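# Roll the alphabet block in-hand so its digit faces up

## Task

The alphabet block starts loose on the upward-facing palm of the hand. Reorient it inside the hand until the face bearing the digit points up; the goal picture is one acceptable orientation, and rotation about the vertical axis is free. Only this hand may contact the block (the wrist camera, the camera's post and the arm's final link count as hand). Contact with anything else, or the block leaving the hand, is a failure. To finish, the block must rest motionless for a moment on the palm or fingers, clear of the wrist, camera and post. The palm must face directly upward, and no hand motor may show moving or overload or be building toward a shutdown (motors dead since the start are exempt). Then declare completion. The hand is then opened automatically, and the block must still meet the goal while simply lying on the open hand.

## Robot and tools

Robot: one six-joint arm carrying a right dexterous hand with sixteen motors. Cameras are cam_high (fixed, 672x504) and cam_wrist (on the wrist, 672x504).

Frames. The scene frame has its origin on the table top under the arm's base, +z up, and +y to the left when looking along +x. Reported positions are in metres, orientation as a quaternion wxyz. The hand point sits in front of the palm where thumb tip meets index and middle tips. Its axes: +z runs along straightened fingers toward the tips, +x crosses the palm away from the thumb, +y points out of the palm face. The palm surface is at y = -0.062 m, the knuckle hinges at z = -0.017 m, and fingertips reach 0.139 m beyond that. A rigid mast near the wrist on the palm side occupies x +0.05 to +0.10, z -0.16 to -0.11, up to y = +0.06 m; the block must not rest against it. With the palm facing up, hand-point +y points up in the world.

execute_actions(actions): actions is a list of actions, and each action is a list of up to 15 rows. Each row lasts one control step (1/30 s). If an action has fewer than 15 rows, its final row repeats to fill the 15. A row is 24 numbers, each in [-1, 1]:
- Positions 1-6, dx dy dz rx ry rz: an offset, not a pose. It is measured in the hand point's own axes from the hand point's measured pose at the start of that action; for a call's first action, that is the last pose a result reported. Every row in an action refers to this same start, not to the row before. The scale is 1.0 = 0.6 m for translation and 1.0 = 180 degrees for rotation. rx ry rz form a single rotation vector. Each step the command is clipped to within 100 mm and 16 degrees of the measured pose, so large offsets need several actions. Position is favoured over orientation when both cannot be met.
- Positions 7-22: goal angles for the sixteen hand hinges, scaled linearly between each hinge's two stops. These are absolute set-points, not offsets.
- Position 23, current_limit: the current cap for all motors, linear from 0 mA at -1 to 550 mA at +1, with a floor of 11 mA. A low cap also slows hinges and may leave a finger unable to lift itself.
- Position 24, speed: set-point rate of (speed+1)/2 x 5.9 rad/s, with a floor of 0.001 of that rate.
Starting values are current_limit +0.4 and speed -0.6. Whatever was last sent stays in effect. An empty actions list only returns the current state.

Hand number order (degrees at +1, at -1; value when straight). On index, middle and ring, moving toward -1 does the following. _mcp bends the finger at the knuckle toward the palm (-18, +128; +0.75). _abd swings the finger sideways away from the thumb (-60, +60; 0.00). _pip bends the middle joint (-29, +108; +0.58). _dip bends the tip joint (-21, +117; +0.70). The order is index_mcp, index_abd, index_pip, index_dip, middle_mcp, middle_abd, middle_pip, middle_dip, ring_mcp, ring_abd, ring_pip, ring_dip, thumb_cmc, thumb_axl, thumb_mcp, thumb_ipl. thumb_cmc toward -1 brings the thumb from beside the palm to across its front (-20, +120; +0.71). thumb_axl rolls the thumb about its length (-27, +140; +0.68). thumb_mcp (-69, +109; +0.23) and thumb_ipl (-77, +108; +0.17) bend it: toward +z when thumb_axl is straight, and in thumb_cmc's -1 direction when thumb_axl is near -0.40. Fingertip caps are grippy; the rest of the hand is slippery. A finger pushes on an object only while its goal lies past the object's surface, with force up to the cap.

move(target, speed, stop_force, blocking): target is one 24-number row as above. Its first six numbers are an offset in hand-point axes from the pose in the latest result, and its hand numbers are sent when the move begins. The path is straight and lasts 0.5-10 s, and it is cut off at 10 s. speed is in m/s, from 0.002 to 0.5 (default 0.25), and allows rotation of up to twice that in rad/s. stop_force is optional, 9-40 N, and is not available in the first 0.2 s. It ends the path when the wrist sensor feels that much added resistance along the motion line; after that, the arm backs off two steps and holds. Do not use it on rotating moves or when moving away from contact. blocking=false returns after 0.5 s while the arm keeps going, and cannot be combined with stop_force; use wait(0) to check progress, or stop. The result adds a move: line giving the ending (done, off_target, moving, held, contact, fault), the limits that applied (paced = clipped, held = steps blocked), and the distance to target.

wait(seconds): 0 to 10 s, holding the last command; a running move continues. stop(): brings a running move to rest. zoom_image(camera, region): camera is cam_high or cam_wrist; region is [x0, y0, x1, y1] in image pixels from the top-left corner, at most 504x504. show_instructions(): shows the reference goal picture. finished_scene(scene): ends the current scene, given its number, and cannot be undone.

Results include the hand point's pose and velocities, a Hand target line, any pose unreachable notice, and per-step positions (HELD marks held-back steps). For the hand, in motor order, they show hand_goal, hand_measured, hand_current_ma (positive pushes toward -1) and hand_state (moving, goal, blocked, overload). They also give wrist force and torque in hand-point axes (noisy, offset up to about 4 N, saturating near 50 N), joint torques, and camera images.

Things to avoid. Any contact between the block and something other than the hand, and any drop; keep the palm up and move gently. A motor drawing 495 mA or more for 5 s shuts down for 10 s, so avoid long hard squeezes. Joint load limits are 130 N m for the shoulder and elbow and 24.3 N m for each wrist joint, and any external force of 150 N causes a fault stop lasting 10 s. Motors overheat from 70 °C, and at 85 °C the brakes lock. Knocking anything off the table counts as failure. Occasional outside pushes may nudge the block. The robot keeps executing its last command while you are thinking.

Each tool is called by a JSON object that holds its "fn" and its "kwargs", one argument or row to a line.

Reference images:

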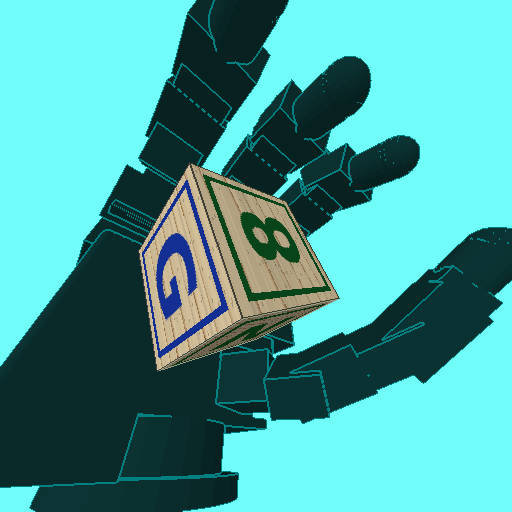

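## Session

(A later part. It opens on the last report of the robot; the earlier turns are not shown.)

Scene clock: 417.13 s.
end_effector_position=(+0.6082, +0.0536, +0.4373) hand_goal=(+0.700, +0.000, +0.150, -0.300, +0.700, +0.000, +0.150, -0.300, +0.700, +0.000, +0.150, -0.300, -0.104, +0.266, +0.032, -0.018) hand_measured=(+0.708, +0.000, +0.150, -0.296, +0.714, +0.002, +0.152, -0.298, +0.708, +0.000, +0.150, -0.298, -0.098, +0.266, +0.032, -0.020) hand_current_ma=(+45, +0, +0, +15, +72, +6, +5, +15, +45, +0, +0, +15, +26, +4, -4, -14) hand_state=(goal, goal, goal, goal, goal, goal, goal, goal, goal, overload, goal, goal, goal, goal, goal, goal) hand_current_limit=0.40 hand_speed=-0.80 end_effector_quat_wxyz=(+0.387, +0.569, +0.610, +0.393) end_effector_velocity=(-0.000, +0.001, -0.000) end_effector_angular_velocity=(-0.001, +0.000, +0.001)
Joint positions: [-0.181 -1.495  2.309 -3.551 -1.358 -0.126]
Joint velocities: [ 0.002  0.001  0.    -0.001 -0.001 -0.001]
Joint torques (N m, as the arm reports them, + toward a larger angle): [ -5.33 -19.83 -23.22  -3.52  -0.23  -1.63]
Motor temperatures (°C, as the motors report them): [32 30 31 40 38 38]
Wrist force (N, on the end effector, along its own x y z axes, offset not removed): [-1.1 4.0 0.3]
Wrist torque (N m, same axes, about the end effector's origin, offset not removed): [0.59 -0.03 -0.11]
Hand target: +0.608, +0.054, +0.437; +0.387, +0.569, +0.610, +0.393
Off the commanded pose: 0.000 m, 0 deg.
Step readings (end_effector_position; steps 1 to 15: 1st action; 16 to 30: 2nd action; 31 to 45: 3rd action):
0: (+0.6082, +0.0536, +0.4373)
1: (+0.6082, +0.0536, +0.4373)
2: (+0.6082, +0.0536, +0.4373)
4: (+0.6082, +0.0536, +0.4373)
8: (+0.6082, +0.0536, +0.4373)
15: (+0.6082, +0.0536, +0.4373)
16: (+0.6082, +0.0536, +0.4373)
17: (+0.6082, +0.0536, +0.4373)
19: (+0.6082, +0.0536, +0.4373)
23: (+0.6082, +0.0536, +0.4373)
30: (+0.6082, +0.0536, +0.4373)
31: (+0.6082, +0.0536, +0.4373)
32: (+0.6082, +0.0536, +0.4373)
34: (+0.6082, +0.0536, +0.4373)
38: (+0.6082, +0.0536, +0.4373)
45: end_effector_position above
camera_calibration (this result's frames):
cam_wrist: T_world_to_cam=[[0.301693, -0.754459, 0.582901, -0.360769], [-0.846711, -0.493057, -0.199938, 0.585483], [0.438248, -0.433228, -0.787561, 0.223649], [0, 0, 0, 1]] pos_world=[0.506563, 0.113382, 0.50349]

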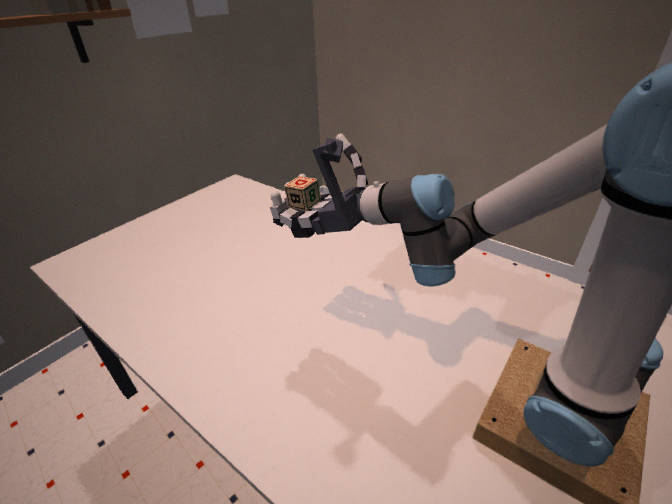

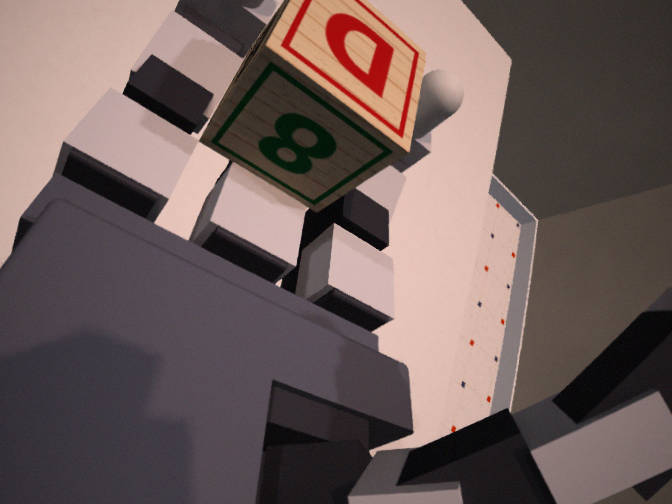

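{"fn": "execute_actions", "kwargs": {
  "actions": [
    [[0,0,0,0,0,0,0.35,0,0.45,-0.5,0.35,0,0.45,-0.5,0.35,0,0.45,-0.5,-0.104,0.266,0.032,-0.018,0.4,-0.7]],
    [[0,0,0,0,0,0,0.0,0,0.45,-0.5,0.0,0,0.45,-0.5,0.0,0,0.45,-0.5,-0.104,0.266,0.032,-0.018,0.4,-0.7]],
    [[0,0,0,0,0,0,0.0,0,0.45,-0.5,0.0,0,0.45,-0.5,0.0,0,0.45,-0.5,-0.104,0.266,0.032,-0.018,0.4,-0.7]],
    [[0,0,0,-0.06,0,0,-0.35,0,0.45,-0.2,-0.35,0,0.45,-0.2,-0.35,0,0.45,-0.2,-0.104,0.266,0.032,-0.018,0.4,-0.5]],
    [[0,0,0,-0.065,0,0,-0.45,0,0.3,0.0,-0.45,0,0.3,0.0,-0.45,0,0.3,0.0,-0.104,0.266,0.032,-0.018,0.4,-0.5]],
    [[0,0,0,0,0,0,-0.45,0,0.3,0.0,-0.45,0,0.3,0.0,-0.45,0,0.3,0.0,-0.104,0.266,0.032,-0.018,0.4,-0.5]],
    [[0,0,0,0,0,0,0.6,0,-0.4,0.3,0.6,0,-0.4,0.3,0.6,0,-0.4,0.3,-0.104,0.266,0.032,-0.018,0.4,-0.3]],
    [[0,0,0,0,0,0,0.6,0,-0.4,0.3,0.6,0,-0.4,0.3,0.6,0,-0.4,0.3,-0.104,0.266,0.032,-0.018,0.4,-0.3]]
  ]
}}

{"fn": "zoom_image", "kwargs": {
  "camera": "cam_high",
  "region": [240,110,400,260]
}}

Scene clock: 436.67 s.
end_effector_position=(+0.6079, +0.0537, +0.4363) hand_goal=(+0.600, +0.000, -0.400, +0.300, +0.600, +0.000, -0.400, +0.300, +0.600, +0.000, -0.400, +0.300, -0.104, +0.266, +0.032, -0.018) hand_measured=(+0.606, +0.000, -0.398, +0.296, +0.608, +0.002, -0.398, +0.298, +0.608, +0.000, -0.398, +0.298, -0.098, +0.266, +0.030, -0.020) hand_current_ma=(+40, +0, +12, -16, +43, +6, +13, -15, +39, +0, +13, -15, +27, +4, -7, -14) hand_state=(moving, goal, goal, goal, goal, goal, goal, goal, goal, overload, goal, goal, goal, goal, goal, goal) hand_current_limit=0.40 hand_speed=-0.30 end_effector_quat_wxyz=(+0.488, +0.485, +0.525, +0.502) end_effector_velocity=(-0.000, -0.000, +0.000) end_effector_angular_velocity=(-0.000, -0.001, -0.000)
Joint positions: [-0.18  -1.146  2.245 -4.227 -1.326 -0.035]
Joint velocities: [-0.001 -0.001 -0.    -0.     0.     0.   ]
Joint torques (N m, as the arm reports them, + toward a larger angle): [ -4.05 -36.06  -5.31  -1.27   1.11  -2.29]
Motor temperatures (°C, as the motors report them): [32 30 31 40 38 38]
Wrist force (N, on the end effector, along its own x y z axes, offset not removed): [0.4 0.7 1.2]
Wrist torque (N m, same axes, about the end effector's origin, offset not removed): [-0.03 -0.22 -0.16]
Hand target: +0.608, +0.054, +0.436; +0.488, +0.485, +0.525, +0.502
Off the commanded pose: 0.000 m, 0 deg.
Step readings (end_effector_position; steps 1 to 15: 1st action; 16 to 30: 2nd action; 31 to 45: 3rd action; 46 to 60: 4th action; 61 to 75: 5th action; 76 to 90: 6th action; 91 to 105: 7th action; 106 to 120: 8th action):
0: (+0.6082, +0.0536, +0.4373)
1: (+0.6082, +0.0536, +0.4373)
2: (+0.6082, +0.0536, +0.4373)
4: (+0.6082, +0.0536, +0.4373)
8: (+0.6082, +0.0536, +0.4373)
15: (+0.6082, +0.0536, +0.4373)
16: (+0.6082, +0.0536, +0.4373)
17: (+0.6082, +0.0536, +0.4373)
19: (+0.6082, +0.0536, +0.4373)
23: (+0.6082, +0.0536, +0.4373)
30: (+0.6082, +0.0536, +0.4373)
31: (+0.6082, +0.0536, +0.4373)
32: (+0.6082, +0.0536, +0.4373)
34: (+0.6082, +0.0536, +0.4373)
38: (+0.6082, +0.0536, +0.4373)
45: (+0.6082, +0.0536, +0.4373)
46: (+0.6083, +0.0536, +0.4370)
47: (+0.6089, +0.0534, +0.4328)
49: (+0.6112, +0.0530, +0.4223)
53: (+0.6076, +0.0536, +0.4321)
60: (+0.6080, +0.0536, +0.4368)
61: (+0.6082, +0.0536, +0.4369)
62: (+0.6098, +0.0534, +0.4360)
64: (+0.6130, +0.0528, +0.4279)
68: (+0.6080, +0.0536, +0.4329)
75: (+0.6079, +0.0536, +0.4363)
76: (+0.6079, +0.0536, +0.4364)
77: (+0.6079, +0.0536, +0.4364)
79: (+0.6079, +0.0536, +0.4364)
83: (+0.6079, +0.0536, +0.4363)
90: (+0.6079, +0.0537, +0.4363)
91: (+0.6079, +0.0537, +0.4363)
92: (+0.6079, +0.0537, +0.4363)
94: (+0.6079, +0.0537, +0.4363)
98: (+0.6079, +0.0537, +0.4363)
105: (+0.6079, +0.0537, +0.4363)
106: (+0.6079, +0.0537, +0.4363)
107: (+0.6079, +0.0537, +0.4363)
109: (+0.6079, +0.0537, +0.4363)
113: (+0.6079, +0.0537, +0.4363)
120: end_effector_position above
camera_calibration (this result's frames):
cam_wrist: T_world_to_cam=[[0.0744006, -0.765717, 0.63886, -0.245661], [-0.704565, -0.493734, -0.509721, 0.633788], [0.705729, -0.412194, -0.576231, -0.0328585], [0, 0, 0, 1]] pos_world=[0.488011, 0.111271, 0.461064]

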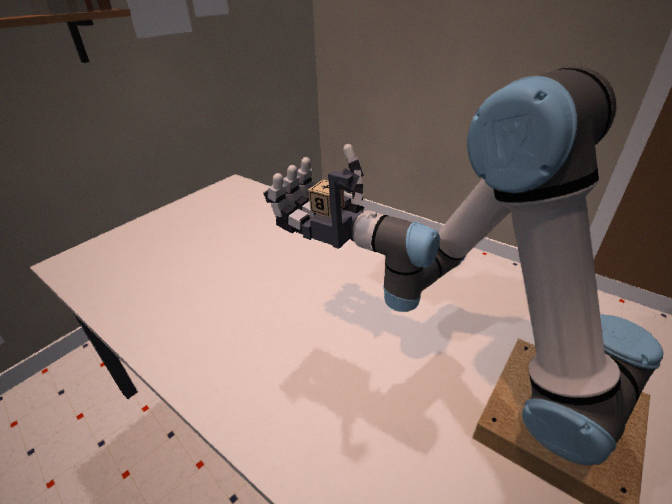

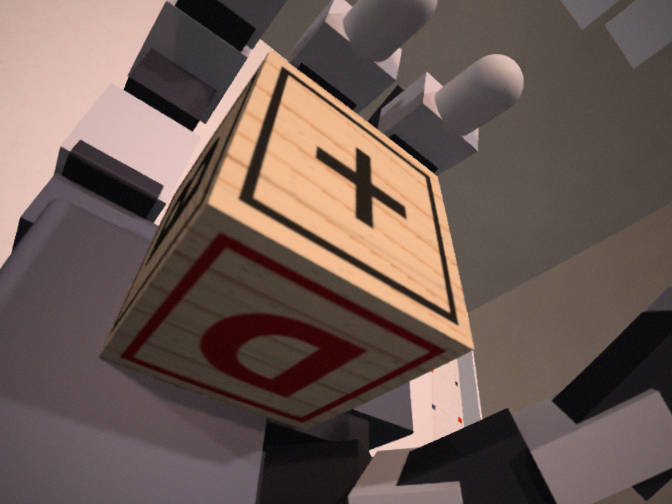

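Region (240, 110, 400, 260) of cam_high's 672x504 image, scaled by 3.150, with more detail than that image has; it fills the top 472 rows of this view, and the rest is white.

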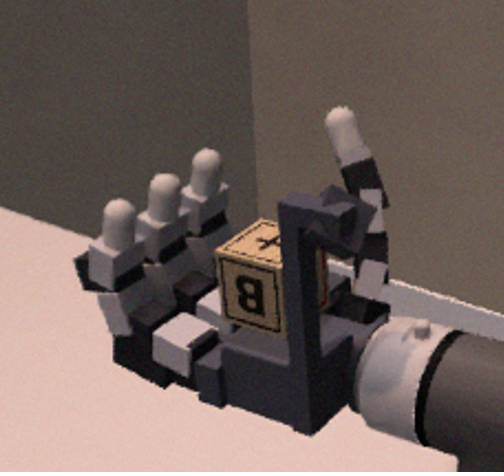

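Identical to the earlier setup. Repeat the slow tilt (hand is ~2° back, so a bit more).

{"fn": "execute_actions", "kwargs": {
  "actions": [
    [[0,0,0,0.03,0,0,0.6,0,-0.4,0.3,0.6,0,-0.4,0.3,0.6,0,-0.4,0.3,-0.104,0.266,0.032,-0.018,0.4,-0.3]],
    [[0,0,0,0.03,0,0,0.6,0,-0.4,0.3,0.6,0,-0.4,0.3,0.6,0,-0.4,0.3,-0.104,0.266,0.032,-0.018,0.4,-0.3]],
    [[0,0,0,0.03,0,0,0.6,0,-0.4,0.3,0.6,0,-0.4,0.3,0.6,0,-0.4,0.3,-0.104,0.266,0.032,-0.018,0.4,-0.3]],
    [[0,0,0,0.028,0,0,0.6,0,-0.4,0.3,0.6,0,-0.4,0.3,0.6,0,-0.4,0.3,-0.104,0.266,0.032,-0.018,0.4,-0.3]],
    [[0,0,0,0,0,0,0.6,0,-0.4,0.3,0.6,0,-0.4,0.3,0.6,0,-0.4,0.3,-0.104,0.266,0.032,-0.018,0.4,-0.3]]
  ]
}}

{"fn": "zoom_image", "kwargs": {
  "camera": "cam_high",
  "region": [240,110,400,260]
}}

Scene clock: 449.33 s.
end_effector_position=(+0.6076, +0.0537, +0.4365) hand_goal=(+0.600, +0.000, -0.400, +0.300, +0.600, +0.000, -0.400, +0.300, +0.600, +0.000, -0.400, +0.300, -0.104, +0.266, +0.032, -0.018) hand_measured=(+0.610, +0.000, -0.398, +0.298, +0.614, +0.002, -0.398, +0.298, +0.610, +0.000, -0.398, +0.298, -0.098, +0.266, +0.030, -0.020) hand_current_ma=(+59, +0, +12, -14, +73, +6, +13, -14, +59, +0, +13, -14, +27, +4, -7, -14) hand_state=(goal, goal, goal, goal, goal, goal, goal, goal, goal, overload, goal, goal, goal, goal, goal, goal) hand_current_limit=0.40 hand_speed=-0.30 end_effector_quat_wxyz=(+0.392, +0.565, +0.607, +0.398) end_effector_velocity=(-0.000, -0.001, +0.001) end_effector_angular_velocity=(+0.002, -0.002, -0.001)
Joint positions: [-0.182 -1.481  2.313 -3.586 -1.354 -0.123]
Joint velocities: [-0.001 -0.001 -0.    -0.     0.001  0.002]
Joint torques (N m, as the arm reports them, + toward a larger angle): [  8.49 -12.55 -14.34  -4.34  -0.2    1.16]
Motor temperatures (°C, as the motors report them): [32 30 31 40 38 38]
Wrist force (N, on the end effector, along its own x y z axes, offset not removed): [0.7 1.1 1.3]
Wrist torque (N m, same axes, about the end effector's origin, offset not removed): [0.11 -0.21 0.00]
Hand target: +0.608, +0.054, +0.436; +0.392, +0.565, +0.607, +0.398
Off the commanded pose: 0.000 m, 0 deg.
Step readings (end_effector_position; steps 1 to 15: 1st action; 16 to 30: 2nd action; 31 to 45: 3rd action; 46 to 60: 4th action; 61 to 75: 5th action):
0: (+0.6079, +0.0537, +0.4363)
1: (+0.6078, +0.0537, +0.4363)
2: (+0.6066, +0.0539, +0.4367)
4: (+0.6060, +0.0541, +0.4372)
8: (+0.6072, +0.0538, +0.4363)
15: (+0.6078, +0.0537, +0.4363)
16: (+0.6077, +0.0537, +0.4363)
17: (+0.6066, +0.0539, +0.4370)
19: (+0.6058, +0.0541, +0.4379)
23: (+0.6071, +0.0538, +0.4365)
30: (+0.6078, +0.0537, +0.4363)
31: (+0.6077, +0.0537, +0.4364)
32: (+0.6066, +0.0539, +0.4376)
34: (+0.6058, +0.0540, +0.4389)
38: (+0.6070, +0.0537, +0.4368)
45: (+0.6077, +0.0537, +0.4363)
46: (+0.6076, +0.0537, +0.4365)
47: (+0.6068, +0.0538, +0.4386)
49: (+0.6061, +0.0540, +0.4397)
53: (+0.6069, +0.0538, +0.4369)
60: (+0.6076, +0.0537, +0.4364)
61: (+0.6076, +0.0537, +0.4364)
62: (+0.6076, +0.0537, +0.4364)
64: (+0.6076, +0.0537, +0.4364)
68: (+0.6076, +0.0537, +0.4365)
75: end_effector_position above
camera_calibration (this result's frames):
cam_wrist: T_world_to_cam=[[0.293269, -0.754784, 0.586766, -0.356559], [-0.842725, -0.493918, -0.214151, 0.58866], [0.451452, -0.431678, -0.780926, 0.2123], [0, 0, 0, 1]] pos_world=[0.504803, 0.11327, 0.501069]

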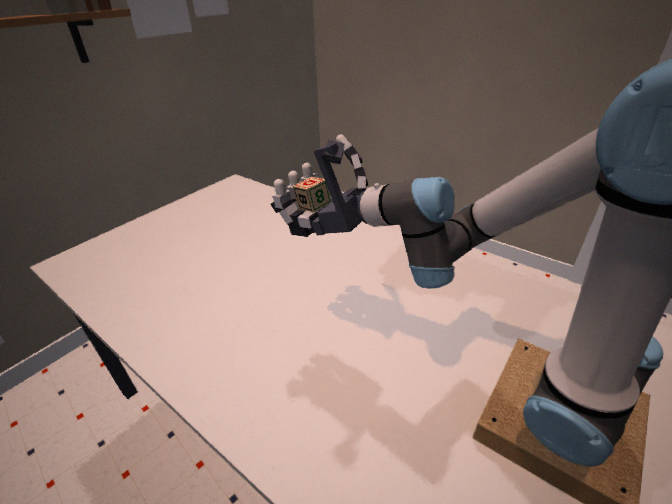

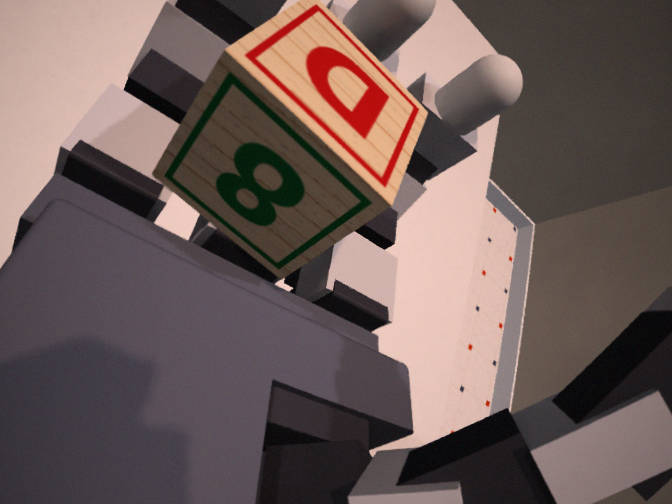

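Region (240, 110, 400, 260) of cam_high's 672x504 image, scaled by 3.150, with more detail than that image has; it fills the top 472 rows of this view, and the rest is white.

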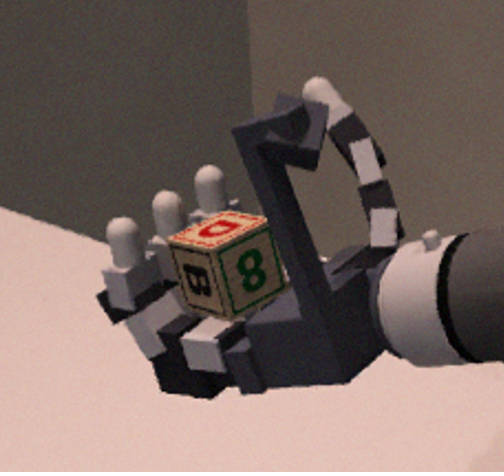

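{"fn": "execute_actions", "kwargs": {
  "actions": [
    [[0,0,0,0,0,0,0.45,0,-0.4,0.3,0.45,0,-0.4,0.3,0.45,0,-0.4,0.3,-0.104,0.266,0.032,-0.018,0.4,-0.7]],
    [[0,0,0,-0.04,0,0,0.45,0,-0.4,0.3,0.45,0,-0.4,0.3,0.45,0,-0.4,0.3,-0.104,0.266,0.032,-0.018,0.4,-0.7]],
    [[0,0,0,-0.04,0,0,0.6,0,0.0,0.0,0.6,0,0.0,0.0,0.6,0,0.0,0.0,-0.104,0.266,0.032,-0.018,0.4,-0.5]],
    [[0,0,0,-0.04,0,0,0.72,0,0.4,-0.5,0.72,0,0.4,-0.5,0.72,0,0.4,-0.5,-0.104,0.266,0.032,-0.018,0.4,-0.5]],
    [[0,0,0,0.04,0,0,0.72,0,0.4,-0.5,0.72,0,0.4,-0.5,0.72,0,0.4,-0.5,-0.104,0.266,0.032,-0.018,0.4,-0.5]],
    [[0,0,0,0.04,0,0,0.72,0,0.4,-0.5,0.72,0,0.4,-0.5,0.72,0,0.4,-0.5,-0.104,0.266,0.032,-0.018,0.4,-0.5]]
  ]
}}

{"fn": "zoom_image", "kwargs": {
  "camera": "cam_high",
  "region": [240,110,400,260]
}}

Scene clock: 462.73 s.
end_effector_position=(+0.6072, +0.0538, +0.4357) hand_goal=(+0.720, +0.000, +0.400, -0.500, +0.720, +0.000, +0.400, -0.500, +0.720, +0.000, +0.400, -0.500, -0.104, +0.266, +0.032, -0.018) hand_measured=(+0.730, +0.000, +0.400, -0.498, +0.734, +0.002, +0.400, -0.498, +0.730, +0.000, +0.400, -0.498, -0.098, +0.266, +0.030, -0.020) hand_current_ma=(+60, +0, +2, +14, +74, +6, +2, +14, +59, +0, +2, +14, +27, +4, -7, -14) hand_state=(goal, goal, goal, goal, goal, goal, goal, goal, goal, overload, goal, goal, goal, goal, goal, goal) hand_current_limit=0.40 hand_speed=-0.50 end_effector_quat_wxyz=(+0.425, +0.540, +0.582, +0.435) end_effector_velocity=(+0.002, -0.001, +0.000) end_effector_angular_velocity=(-0.002, +0.024, -0.000)
Joint positions: [-0.184 -1.37   2.315 -3.823 -1.337 -0.095]
Joint velocities: [-0.001 -0.02  -0.003  0.047 -0.001 -0.007]
Joint torques (N m, as the arm reports them, + toward a larger angle): [ -7.54 -31.8  -24.    -1.46  -1.53  -2.5 ]
Motor temperatures (°C, as the motors report them): [32 30 31 40 38 38]
Wrist force (N, on the end effector, along its own x y z axes, offset not removed): [0.5 1.1 1.7]
Wrist torque (N m, same axes, about the end effector's origin, offset not removed): [0.07 -0.22 -0.07]
Hand target: +0.607, +0.054, +0.436; +0.425, +0.541, +0.582, +0.434
Off the commanded pose: 0.000 m, 0 deg.
Step readings (end_effector_position; steps 1 to 15: 1st action; 16 to 30: 2nd action; 31 to 45: 3rd action; 46 to 60: 4th action; 61 to 75: 5th action; 76 to 90: 6th action):
0: (+0.6076, +0.0537, +0.4364)
1: (+0.6076, +0.0537, +0.4364)
2: (+0.6076, +0.0537, +0.4364)
4: (+0.6076, +0.0537, +0.4364)
8: (+0.6076, +0.0537, +0.4364)
15: (+0.6076, +0.0537, +0.4364)
16: (+0.6077, +0.0537, +0.4362)
17: (+0.6084, +0.0536, +0.4328)
19: (+0.6094, +0.0534, +0.4283)
23: (+0.6073, +0.0537, +0.4340)
30: (+0.6075, +0.0537, +0.4361)
31: (+0.6076, +0.0537, +0.4361)
32: (+0.6088, +0.0536, +0.4343)
34: (+0.6098, +0.0534, +0.4306)
38: (+0.6075, +0.0536, +0.4344)
45: (+0.6075, +0.0537, +0.4360)
46: (+0.6076, +0.0537, +0.4360)
47: (+0.6090, +0.0534, +0.4353)
49: (+0.6099, +0.0532, +0.4324)
53: (+0.6075, +0.0538, +0.4346)
60: (+0.6074, +0.0537, +0.4358)
61: (+0.6074, +0.0537, +0.4358)
62: (+0.6060, +0.0540, +0.4361)
64: (+0.6044, +0.0544, +0.4373)
68: (+0.6062, +0.0540, +0.4357)
75: (+0.6073, +0.0537, +0.4358)
76: (+0.6072, +0.0537, +0.4358)
77: (+0.6059, +0.0540, +0.4364)
79: (+0.6041, +0.0544, +0.4387)
83: (+0.6060, +0.0540, +0.4362)
90: end_effector_position above
camera_calibration (this result's frames):
cam_wrist: T_world_to_cam=[[0.222513, -0.758168, 0.612918, -0.324206], [-0.808261, -0.495004, -0.31888, 0.612937], [0.545162, -0.424443, -0.722943, 0.129429], [0, 0, 0, 1]] pos_world=[0.496993, 0.112539, 0.487735]

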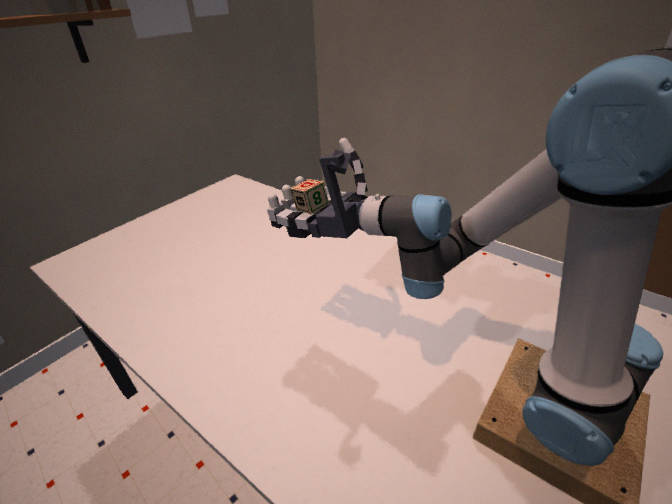

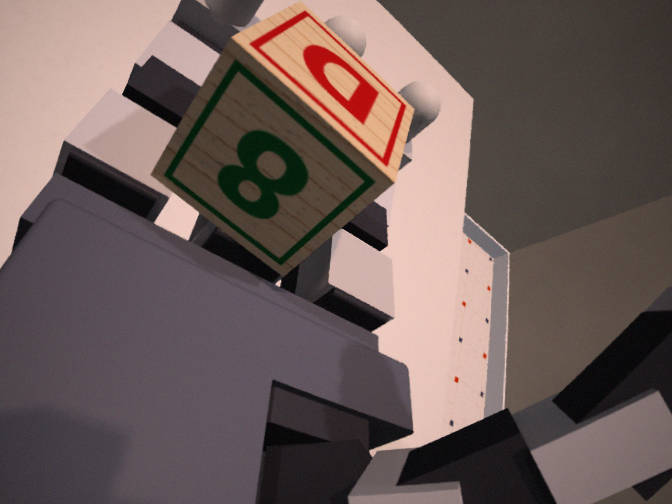

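Region (240, 110, 400, 260) of cam_high's 672x504 image, scaled by 3.150, with more detail than that image has; it fills the top 472 rows of this view, and the rest is white.

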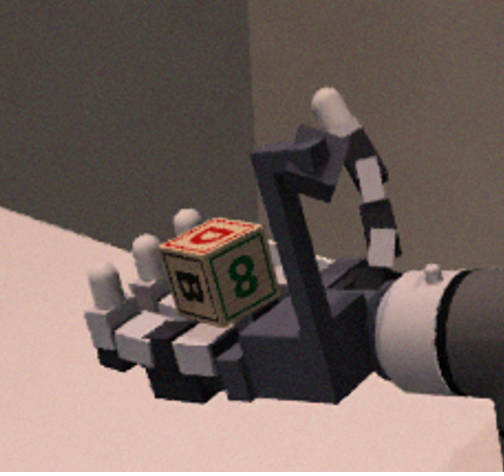

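{"fn": "execute_actions", "kwargs": {
  "actions": [
    [[0,0,0,0.04,0,0.02,0.72,0,0.4,-0.5,0.72,0,0.4,-0.5,0.72,0,0.4,-0.5,-0.104,0.266,0.032,-0.018,0.4,-0.5]],
    [[0,0,0,0.04,0,0,0.72,0,0.4,-0.5,0.72,0,0.4,-0.5,0.72,0,0.4,-0.5,-0.104,0.266,0.032,-0.018,0.4,-0.5]],
    [[0,0,0,0.02,0,0,0.72,0,0.35,-0.55,0.72,0,0.35,-0.55,0.72,0,0.35,-0.55,-0.104,0.266,0.032,-0.018,0.4,-0.5]],
    [[0,0,0,0,0,0,0.72,0,0.35,-0.55,0.72,0,0.35,-0.55,0.72,0,0.35,-0.55,-0.104,0.266,0.032,-0.018,0.4,-0.5]]
  ]
}}

{"fn": "zoom_image", "kwargs": {
  "camera": "cam_high",
  "region": [240,110,400,260]
}}

Scene clock: 471.47 s.
end_effector_position=(+0.6068, +0.0538, +0.4362) hand_goal=(+0.720, +0.000, +0.350, -0.550, +0.720, +0.000, +0.350, -0.550, +0.720, +0.000, +0.350, -0.550, -0.104, +0.266, +0.032, -0.018) hand_measured=(+0.730, +0.000, +0.358, -0.546, +0.736, +0.002, +0.364, -0.540, +0.732, +0.000, +0.358, -0.548, -0.098, +0.266, +0.030, -0.020) hand_current_ma=(+64, +0, +43, +16, +91, +6, +66, +48, +65, +0, +41, +16, +29, +4, -8, -14) hand_state=(goal, goal, goal, goal, goal, goal, goal, goal, goal, overload, goal, goal, goal, goal, goal, goal) hand_current_limit=0.40 hand_speed=-0.50 end_effector_quat_wxyz=(+0.322, +0.615, +0.626, +0.354) end_effector_velocity=(+0.000, +0.001, -0.001) end_effector_angular_velocity=(+0.000, +0.002, +0.002)
Joint positions: [-0.17  -1.622  2.269 -3.212 -1.375 -0.094]
Joint velocities: [ 0.002  0.002  0.     0.     0.    -0.   ]
Joint torques (N m, as the arm reports them, + toward a larger angle): [  7.93 -11.07 -16.76  -4.58  -0.7   -0.29]
Motor temperatures (°C, as the motors report them): [32 31 31 40 38 38]
Wrist force (N, on the end effector, along its own x y z axes, offset not removed): [-0.1 2.1 1.4]
Wrist torque (N m, same axes, about the end effector's origin, offset not removed): [0.28 -0.23 -0.11]
Hand target: +0.607, +0.054, +0.436; +0.322, +0.615, +0.626, +0.354
Off the commanded pose: 0.000 m, 0 deg.
Step readings (end_effector_position; steps 1 to 15: 1st action; 16 to 30: 2nd action; 31 to 45: 3rd action; 46 to 60: 4th action):
0: (+0.6073, +0.0537, +0.4359)
1: (+0.6073, +0.0538, +0.4360)
2: (+0.6061, +0.0540, +0.4379)
4: (+0.6041, +0.0543, +0.4414)
8: (+0.6056, +0.0540, +0.4368)
15: (+0.6070, +0.0538, +0.4358)
16: (+0.6070, +0.0538, +0.4361)
17: (+0.6063, +0.0539, +0.4395)
19: (+0.6046, +0.0543, +0.4436)
23: (+0.6057, +0.0541, +0.4377)
30: (+0.6069, +0.0538, +0.4360)
31: (+0.6069, +0.0538, +0.4363)
32: (+0.6066, +0.0538, +0.4386)
34: (+0.6064, +0.0538, +0.4385)
38: (+0.6066, +0.0538, +0.4366)
45: (+0.6068, +0.0538, +0.4360)
46: (+0.6068, +0.0538, +0.4360)
47: (+0.6068, +0.0538, +0.4360)
49: (+0.6068, +0.0538, +0.4360)
53: (+0.6068, +0.0538, +0.4361)
60: end_effector_position above
camera_calibration (this result's frames):
cam_wrist: T_world_to_cam=[[0.379803, -0.788082, 0.484435, -0.362142], [-0.879096, -0.470512, -0.0762094, 0.548646], [0.287992, -0.39692, -0.871502, 0.349325], [0, 0, 0, 1]] pos_world=[0.519253, 0.111402, 0.521684]

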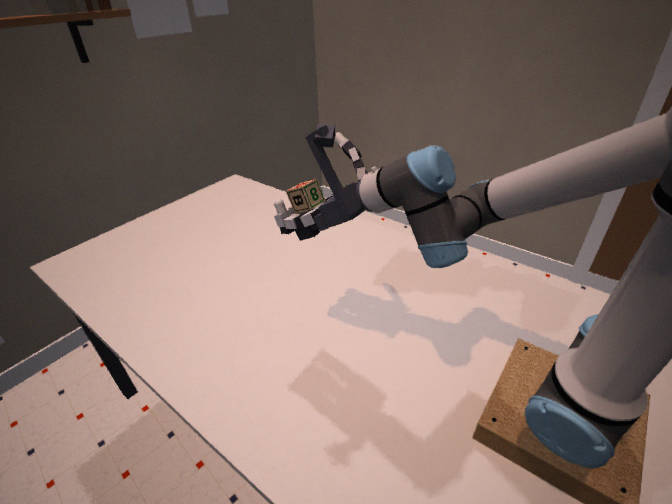

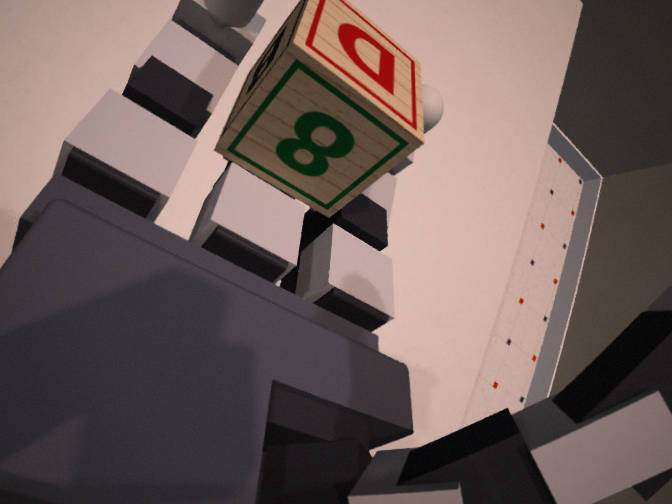

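Region (240, 110, 400, 260) of cam_high's 672x504 image, scaled by 3.150, with more detail than that image has; it fills the top 472 rows of this view, and the rest is white.

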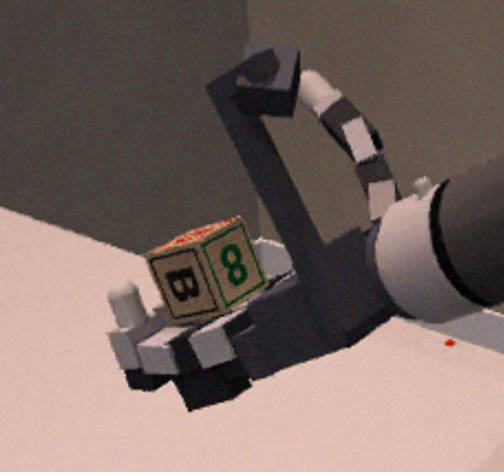

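{"fn": "execute_actions", "kwargs": {
  "actions": [
    [[0,0,0,-0.07,0,0,0.72,0,0.45,-0.5,0.72,0,0.45,-0.5,0.72,0,0.45,-0.5,-0.104,0.266,0.032,-0.018,0.4,-0.7]],
    [[0,0,0,0,0,0,0.35,0,0.45,-0.5,0.35,0,0.45,-0.5,0.35,0,0.45,-0.5,-0.104,0.266,0.032,-0.018,0.4,-0.7]],
    [[0,0,0,0,0,0,0.0,0,0.45,-0.5,0.0,0,0.45,-0.5,0.0,0,0.45,-0.5,-0.104,0.266,0.032,-0.018,0.4,-0.7]],
    [[0,0,0,0,0,0,0.0,0,0.45,-0.5,0.0,0,0.45,-0.5,0.0,0,0.45,-0.5,-0.104,0.266,0.032,-0.018,0.4,-0.7]],
    [[0,0,0,-0.06,0,0,-0.35,0,0.45,-0.2,-0.35,0,0.45,-0.2,-0.35,0,0.45,-0.2,-0.104,0.266,0.032,-0.018,0.4,-0.5]],
    [[0,0,0,-0.065,0,0,-0.45,0,0.3,0.0,-0.45,0,0.3,0.0,-0.45,0,0.3,0.0,-0.104,0.266,0.032,-0.018,0.4,-0.5]],
    [[0,0,0,0,0,0,-0.45,0,0.3,0.0,-0.45,0,0.3,0.0,-0.45,0,0.3,0.0,-0.104,0.266,0.032,-0.018,0.4,-0.5]],
    [[0,0,0,0,0,0,0.6,0,-0.4,0.3,0.6,0,-0.4,0.3,0.6,0,-0.4,0.3,-0.104,0.266,0.032,-0.018,0.4,-0.3]],
    [[0,0,0,0,0,0,0.6,0,-0.4,0.3,0.6,0,-0.4,0.3,0.6,0,-0.4,0.3,-0.104,0.266,0.032,-0.018,0.4,-0.3]]
  ]
}}

{"fn": "zoom_image", "kwargs": {
  "camera": "cam_high",
  "region": [240,110,400,260]
}}

Scene clock: 491.57 s.
end_effector_position=(+0.6060, +0.0540, +0.4344) hand_goal=(+0.600, +0.000, -0.400, +0.300, +0.600, +0.000, -0.400, +0.300, +0.600, +0.000, -0.400, +0.300, -0.104, +0.266, +0.032, -0.018) hand_measured=(+0.606, +0.000, -0.398, +0.296, +0.608, +0.002, -0.398, +0.298, +0.606, +0.000, -0.398, +0.298, -0.098, +0.266, +0.030, -0.020) hand_current_ma=(+40, +0, +11, -16, +42, +6, +12, -16, +38, +0, +12, -16, +30, +5, -13, -13) hand_state=(moving, goal, goal, goal, goal, goal, goal, goal, goal, overload, goal, goal, goal, goal, goal, goal) hand_current_limit=0.40 hand_speed=-0.30 end_effector_quat_wxyz=(+0.487, +0.495, +0.495, +0.523) end_effector_velocity=(-0.000, -0.000, +0.000) end_effector_angular_velocity=(-0.001, -0.001, -0.000)
Joint positions: [-0.152 -1.108  2.226 -4.289 -1.373  0.034]
Joint velocities: [-0.    -0.001 -0.    -0.     0.    -0.   ]
Joint torques (N m, as the arm reports them, + toward a larger angle): [ -4.85 -36.19  -5.12  -1.2    0.98  -2.31]
Motor temperatures (°C, as the motors report them): [32 31 31 40 38 38]
Wrist force (N, on the end effector, along its own x y z axes, offset not removed): [-3.7 -0.1 1.6]
Wrist torque (N m, same axes, about the end effector's origin, offset not removed): [-0.18 0.21 -0.46]
Hand target: +0.606, +0.054, +0.434; +0.487, +0.495, +0.495, +0.523
Off the commanded pose: 0.000 m, 0 deg.
Step readings (end_effector_position; steps 1 to 15: 1st action; 16 to 30: 2nd action; 31 to 45: 3rd action; 46 to 60: 4th action; 61 to 75: 5th action; 76 to 90: 6th action; 91 to 105: 7th action; 106 to 120: 8th action; 121 to 135: 9th action):
0: (+0.6068, +0.0538, +0.4360)
1: (+0.6068, +0.0538, +0.4356)
2: (+0.6069, +0.0538, +0.4286)
4: (+0.6076, +0.0538, +0.4120)
8: (+0.6050, +0.0541, +0.4278)
15: (+0.6063, +0.0539, +0.4353)
16: (+0.6065, +0.0539, +0.4355)
17: (+0.6065, +0.0539, +0.4356)
19: (+0.6065, +0.0539, +0.4355)
23: (+0.6064, +0.0539, +0.4354)
30: (+0.6064, +0.0539, +0.4353)
31: (+0.6064, +0.0539, +0.4353)
32: (+0.6064, +0.0539, +0.4353)
34: (+0.6064, +0.0539, +0.4353)
38: (+0.6064, +0.0539, +0.4353)
45: (+0.6064, +0.0539, +0.4353)
46: (+0.6064, +0.0539, +0.4353)
47: (+0.6064, +0.0539, +0.4353)
49: (+0.6064, +0.0539, +0.4353)
53: (+0.6064, +0.0539, +0.4353)
60: (+0.6064, +0.0539, +0.4353)
61: (+0.6064, +0.0539, +0.4351)
62: (+0.6071, +0.0538, +0.4317)
64: (+0.6097, +0.0533, +0.4217)
68: (+0.6059, +0.0540, +0.4305)
75: (+0.6061, +0.0539, +0.4348)
76: (+0.6063, +0.0539, +0.4350)
77: (+0.6080, +0.0537, +0.4346)
79: (+0.6112, +0.0531, +0.4274)
83: (+0.6062, +0.0539, +0.4313)
90: (+0.6060, +0.0540, +0.4344)
91: (+0.6060, +0.0540, +0.4345)
92: (+0.6060, +0.0540, +0.4345)
94: (+0.6061, +0.0540, +0.4345)
98: (+0.6060, +0.0540, +0.4344)
105: (+0.6060, +0.0540, +0.4344)
106: (+0.6060, +0.0540, +0.4344)
107: (+0.6060, +0.0540, +0.4344)
109: (+0.6060, +0.0540, +0.4344)
113: (+0.6060, +0.0540, +0.4344)
120: (+0.6060, +0.0540, +0.4344)
121: (+0.6060, +0.0540, +0.4344)
122: (+0.6060, +0.0540, +0.4344)
124: (+0.6060, +0.0540, +0.4344)
128: (+0.6060, +0.0540, +0.4344)
135: end_effector_position above
camera_calibration (this result's frames):
cam_wrist: T_world_to_cam=[[0.0356727, -0.804864, 0.592387, -0.198266], [-0.692036, -0.447539, -0.566388, 0.646182], [0.720981, -0.389748, -0.572959, -0.044376], [0, 0, 0, 1]] pos_world=[0.486248, 0.112319, 0.458014]

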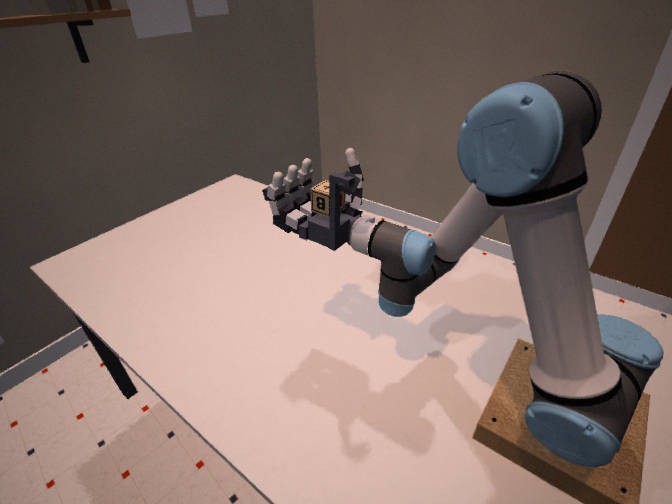

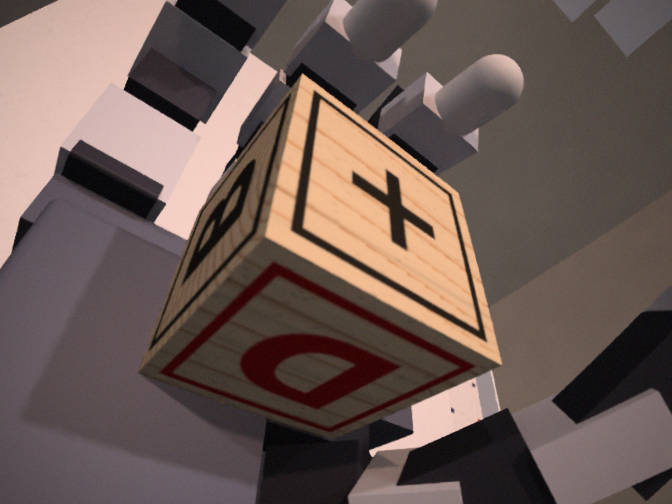

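Region (240, 110, 400, 260) of cam_high's 672x504 image, scaled by 3.150, with more detail than that image has; it fills the top 472 rows of this view, and the rest is white.

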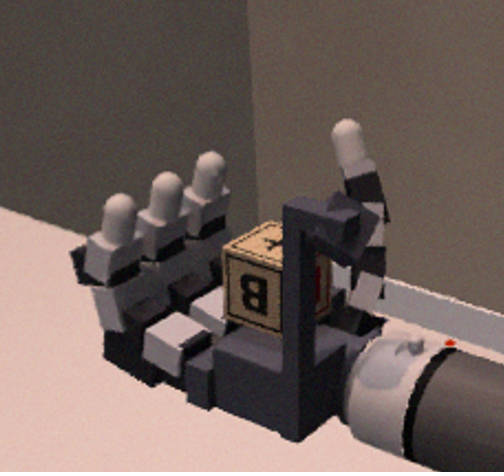

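{"fn": "execute_actions", "kwargs": {
  "actions": [
    [[0,0,0,0.035,0,-0.02,0.6,0,-0.4,0.3,0.6,0,-0.4,0.3,0.6,0,-0.4,0.3,-0.104,0.266,0.032,-0.018,0.4,-0.3]],
    [[0,0,0,0.035,0,0,0.6,0,-0.4,0.3,0.6,0,-0.4,0.3,0.6,0,-0.4,0.3,-0.104,0.266,0.032,-0.018,0.4,-0.3]],
    [[0,0,0,0.03,0,0,0.6,0,-0.4,0.3,0.6,0,-0.4,0.3,0.6,0,-0.4,0.3,-0.104,0.266,0.032,-0.018,0.4,-0.3]],
    [[0,0,0,0.03,0,0,0.6,0,-0.4,0.3,0.6,0,-0.4,0.3,0.6,0,-0.4,0.3,-0.104,0.266,0.032,-0.018,0.4,-0.3]],
    [[0,0,0,0,0,0,0.6,0,-0.4,0.3,0.6,0,-0.4,0.3,0.6,0,-0.4,0.3,-0.104,0.266,0.032,-0.018,0.4,-0.3]],
    [[0,0,0,0,0,0,0.4,0,-0.4,0.3,0.4,0,-0.4,0.3,0.4,0,-0.4,0.3,-0.104,0.266,0.032,-0.018,0.4,-0.7]],
    [[0,0,0,0,0,0,0.4,0,-0.4,0.3,0.4,0,-0.4,0.3,0.4,0,-0.4,0.3,-0.104,0.266,0.032,-0.018,0.4,-0.7]]
  ]
}}

{"fn": "zoom_image", "kwargs": {
  "camera": "cam_high",
  "region": [240,110,400,260]
}}

Scene clock: 505.27 s.
end_effector_position=(+0.6057, +0.0540, +0.4345) hand_goal=(+0.400, +0.000, -0.400, +0.300, +0.400, +0.000, -0.400, +0.300, +0.400, +0.000, -0.400, +0.300, -0.104, +0.266, +0.032, -0.018) hand_measured=(+0.420, +0.000, -0.398, +0.298, +0.442, -0.002, -0.398, +0.298, +0.422, +0.000, -0.398, +0.298, -0.098, +0.266, +0.030, -0.020) hand_current_ma=(+124, +0, +11, -14, +229, -10, +13, -14, +124, +0, +12, -14, +31, +5, -12, -13) hand_state=(blocked, goal, goal, goal, blocked, goal, goal, goal, blocked, overload, goal, goal, goal, goal, goal, goal) hand_current_limit=0.40 hand_speed=-0.70 end_effector_quat_wxyz=(+0.397, +0.569, +0.602, +0.396) end_effector_velocity=(-0.000, +0.001, +0.000) end_effector_angular_velocity=(-0.000, +0.001, +0.001)
Joint positions: [-0.171 -1.473  2.318 -3.606 -1.379 -0.113]
Joint velocities: [ 0.002 -0.001  0.     0.001 -0.001  0.   ]
Joint torques (N m, as the arm reports them, + toward a larger angle): [  8.38 -14.2  -12.69  -4.19  -0.09   1.56]
Motor temperatures (°C, as the motors report them): [32 31 31 40 38 38]
Wrist force (N, on the end effector, along its own x y z axes, offset not removed): [1.1 3.5 1.5]
Wrist torque (N m, same axes, about the end effector's origin, offset not removed): [0.43 -0.34 0.04]
Hand target: +0.606, +0.054, +0.434; +0.397, +0.569, +0.602, +0.396
Off the commanded pose: 0.000 m, 0 deg.
Step readings (end_effector_position; steps 1 to 15: 1st action; 16 to 30: 2nd action; 31 to 45: 3rd action; 46 to 60: 4th action; 61 to 75: 5th action; 76 to 90: 6th action; 91 to 105: 7th action):
0: (+0.6060, +0.0540, +0.4344)
1: (+0.6059, +0.0539, +0.4344)
2: (+0.6049, +0.0537, +0.4347)
4: (+0.6041, +0.0540, +0.4350)
8: (+0.6052, +0.0541, +0.4342)
15: (+0.6059, +0.0540, +0.4344)
16: (+0.6058, +0.0540, +0.4344)
17: (+0.6045, +0.0543, +0.4349)
19: (+0.6034, +0.0545, +0.4361)
23: (+0.6049, +0.0542, +0.4345)
30: (+0.6059, +0.0540, +0.4344)
31: (+0.6058, +0.0540, +0.4344)
32: (+0.6047, +0.0542, +0.4356)
34: (+0.6039, +0.0543, +0.4367)
38: (+0.6051, +0.0541, +0.4348)
45: (+0.6058, +0.0540, +0.4344)
46: (+0.6057, +0.0540, +0.4345)
47: (+0.6048, +0.0542, +0.4365)
49: (+0.6039, +0.0544, +0.4380)
53: (+0.6049, +0.0542, +0.4349)
60: (+0.6057, +0.0540, +0.4344)
61: (+0.6057, +0.0540, +0.4344)
62: (+0.6057, +0.0540, +0.4344)
64: (+0.6057, +0.0540, +0.4344)
68: (+0.6057, +0.0540, +0.4346)
75: (+0.6057, +0.0540, +0.4345)
76: (+0.6057, +0.0540, +0.4345)
77: (+0.6057, +0.0540, +0.4345)
79: (+0.6057, +0.0540, +0.4345)
83: (+0.6057, +0.0540, +0.4345)
90: (+0.6057, +0.0540, +0.4345)
91: (+0.6057, +0.0540, +0.4345)
92: (+0.6057, +0.0540, +0.4345)
94: (+0.6057, +0.0540, +0.4345)
98: (+0.6057, +0.0540, +0.4345)
105: end_effector_position above
camera_calibration (this result's frames):
cam_wrist: T_world_to_cam=[[0.278108, -0.758273, 0.589642, -0.346464], [-0.849387, -0.480791, -0.217674, 0.591649], [0.448551, -0.440298, -0.777779, 0.212628], [0, 0, 0, 1]] pos_world=[0.503518, 0.115364, 0.498454]

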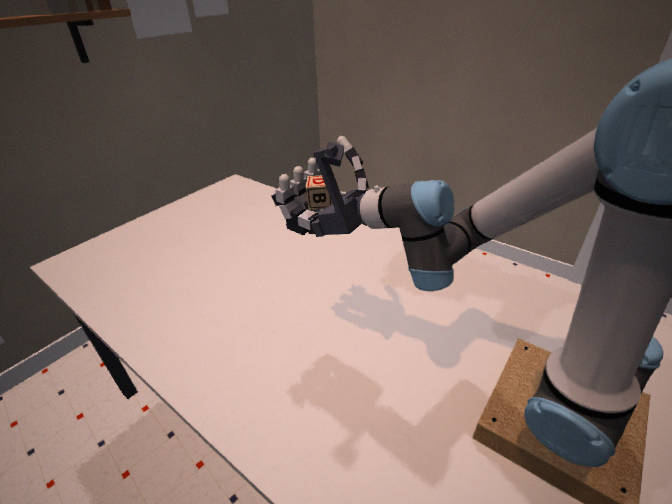

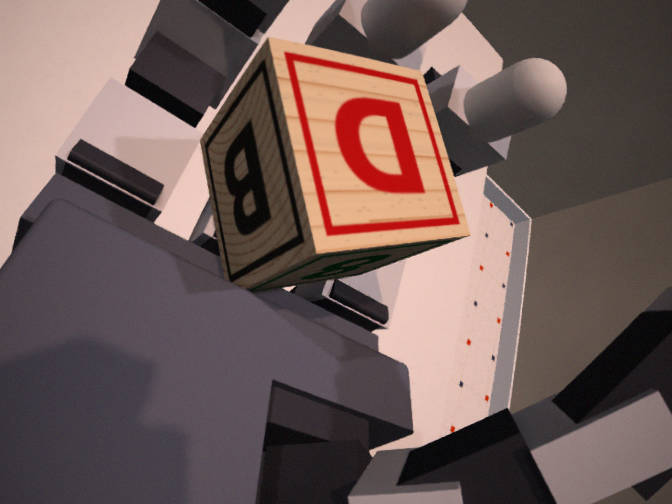

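Region (240, 110, 400, 260) of cam_high's 672x504 image, scaled by 3.150, with more detail than that image has; it fills the top 472 rows of this view, and the rest is white.

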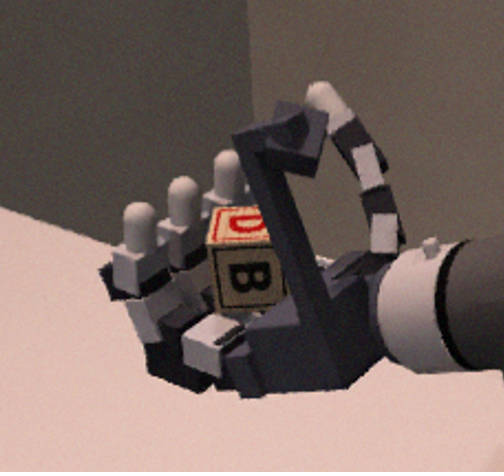

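{"fn": "execute_actions", "kwargs": {
  "actions": [
    [[0,0,0,0,0,0,0.65,0,0.2,-0.3,0.65,0,0.2,-0.3,0.65,0,0.2,-0.3,-0.104,0.266,0.032,-0.018,0.4,-0.5]],
    [[0,0,0,0,0,0,0.72,0,0.4,-0.5,0.72,0,0.4,-0.5,0.72,0,0.4,-0.5,-0.104,0.266,0.032,-0.018,0.4,-0.5]],
    [[0,0,0,0,0,0,0.72,0,0.4,-0.5,0.72,0,0.4,-0.5,0.72,0,0.4,-0.5,-0.104,0.266,0.032,-0.018,0.4,-0.5]]
  ]
}}

{"fn": "zoom_image", "kwargs": {
  "camera": "cam_high",
  "region": [240,110,400,260]
}}

Scene clock: 512.50 s.
end_effector_position=(+0.6057, +0.0540, +0.4345) hand_goal=(+0.720, +0.000, +0.400, -0.500, +0.720, +0.000, +0.400, -0.500, +0.720, +0.000, +0.400, -0.500, -0.104, +0.266, +0.032, -0.018) hand_measured=(+0.728, +0.000, +0.400, -0.496, +0.732, -0.002, +0.400, -0.496, +0.728, +0.000, +0.400, -0.498, -0.098, +0.266, +0.030, -0.020) hand_current_ma=(+47, +0, +0, +16, +63, -10, +3, +16, +47, +0, +0, +16, +31, +5, -12, -13) hand_state=(goal, goal, goal, goal, goal, goal, goal, goal, goal, overload, goal, goal, goal, goal, goal, goal) hand_current_limit=0.40 hand_speed=-0.50 end_effector_quat_wxyz=(+0.397, +0.569, +0.602, +0.396) end_effector_velocity=(+0.000, +0.000, -0.000) end_effector_angular_velocity=(+0.000, +0.001, +0.001)
Joint positions: [-0.171 -1.473  2.318 -3.606 -1.379 -0.113]
Joint velocities: [-0.     0.    -0.     0.001  0.001 -0.   ]
Joint torques (N m, as the arm reports them, + toward a larger angle): [  8.71 -14.31 -13.46  -3.84  -0.05   1.56]
Motor temperatures (°C, as the motors report them): [32 31 31 40 38 38]
Wrist force (N, on the end effector, along its own x y z axes, offset not removed): [-0.2 0.9 3.2]
Wrist torque (N m, same axes, about the end effector's origin, offset not removed): [-0.17 -0.18 -0.12]
Hand target: +0.606, +0.054, +0.434; +0.397, +0.569, +0.602, +0.396
Off the commanded pose: 0.000 m, 0 deg.
Step readings (end_effector_position; steps 1 to 15: 1st action; 16 to 30: 2nd action; 31 to 45: 3rd action):
0: (+0.6057, +0.0540, +0.4345)
1: (+0.6057, +0.0540, +0.4345)
2: (+0.6057, +0.0540, +0.4345)
4: (+0.6057, +0.0540, +0.4345)
8: (+0.6057, +0.0540, +0.4345)
15: (+0.6057, +0.0540, +0.4345)
16: (+0.6057, +0.0540, +0.4345)
17: (+0.6057, +0.0540, +0.4345)
19: (+0.6057, +0.0540, +0.4345)
23: (+0.6057, +0.0540, +0.4345)
30: (+0.6057, +0.0540, +0.4345)
31: (+0.6057, +0.0540, +0.4345)
32: (+0.6057, +0.0540, +0.4345)
34: (+0.6057, +0.0540, +0.4345)
38: (+0.6057, +0.0540, +0.4345)
45: end_effector_position above
camera_calibration (this result's frames):
cam_wrist: T_world_to_cam=[[0.278105, -0.758273, 0.589644, -0.346464], [-0.849386, -0.480791, -0.217678, 0.59165], [0.448554, -0.440298, -0.777777, 0.212626], [0, 0, 0, 1]] pos_world=[0.503518, 0.115365, 0.498455]

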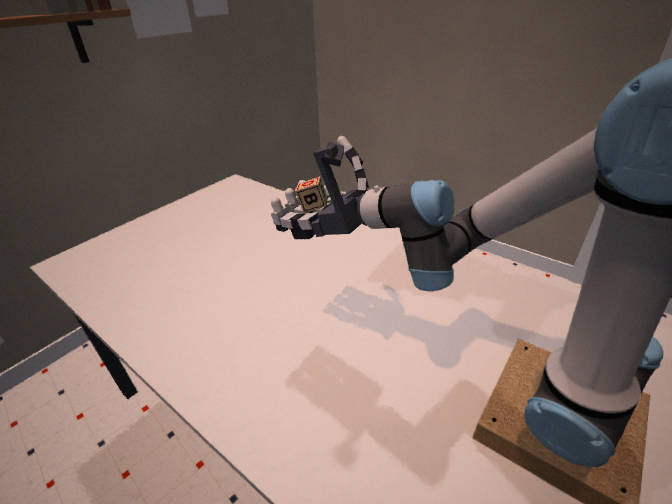

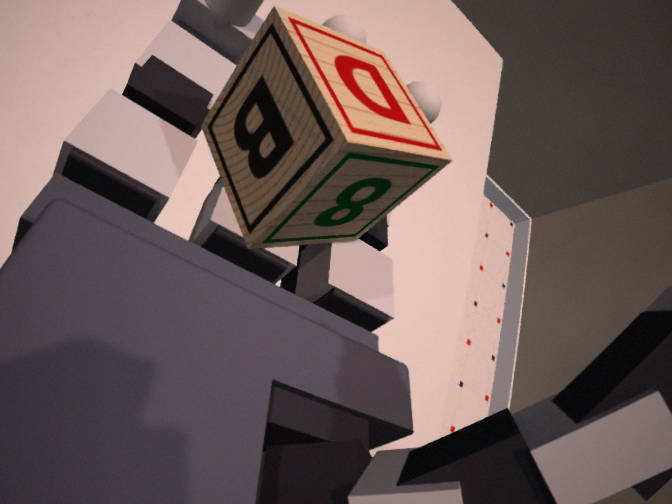

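Region (240, 110, 400, 260) of cam_high's 672x504 image, scaled by 3.150, with more detail than that image has; it fills the top 472 rows of this view, and the rest is white.

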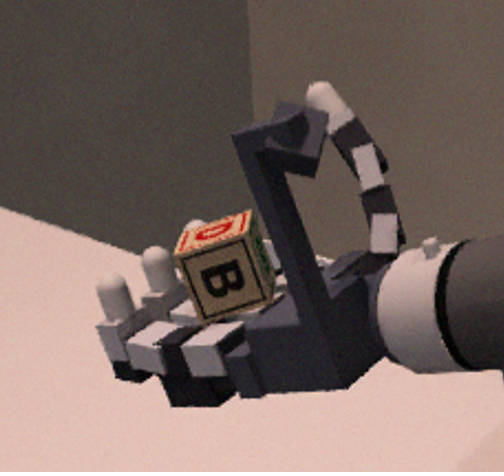

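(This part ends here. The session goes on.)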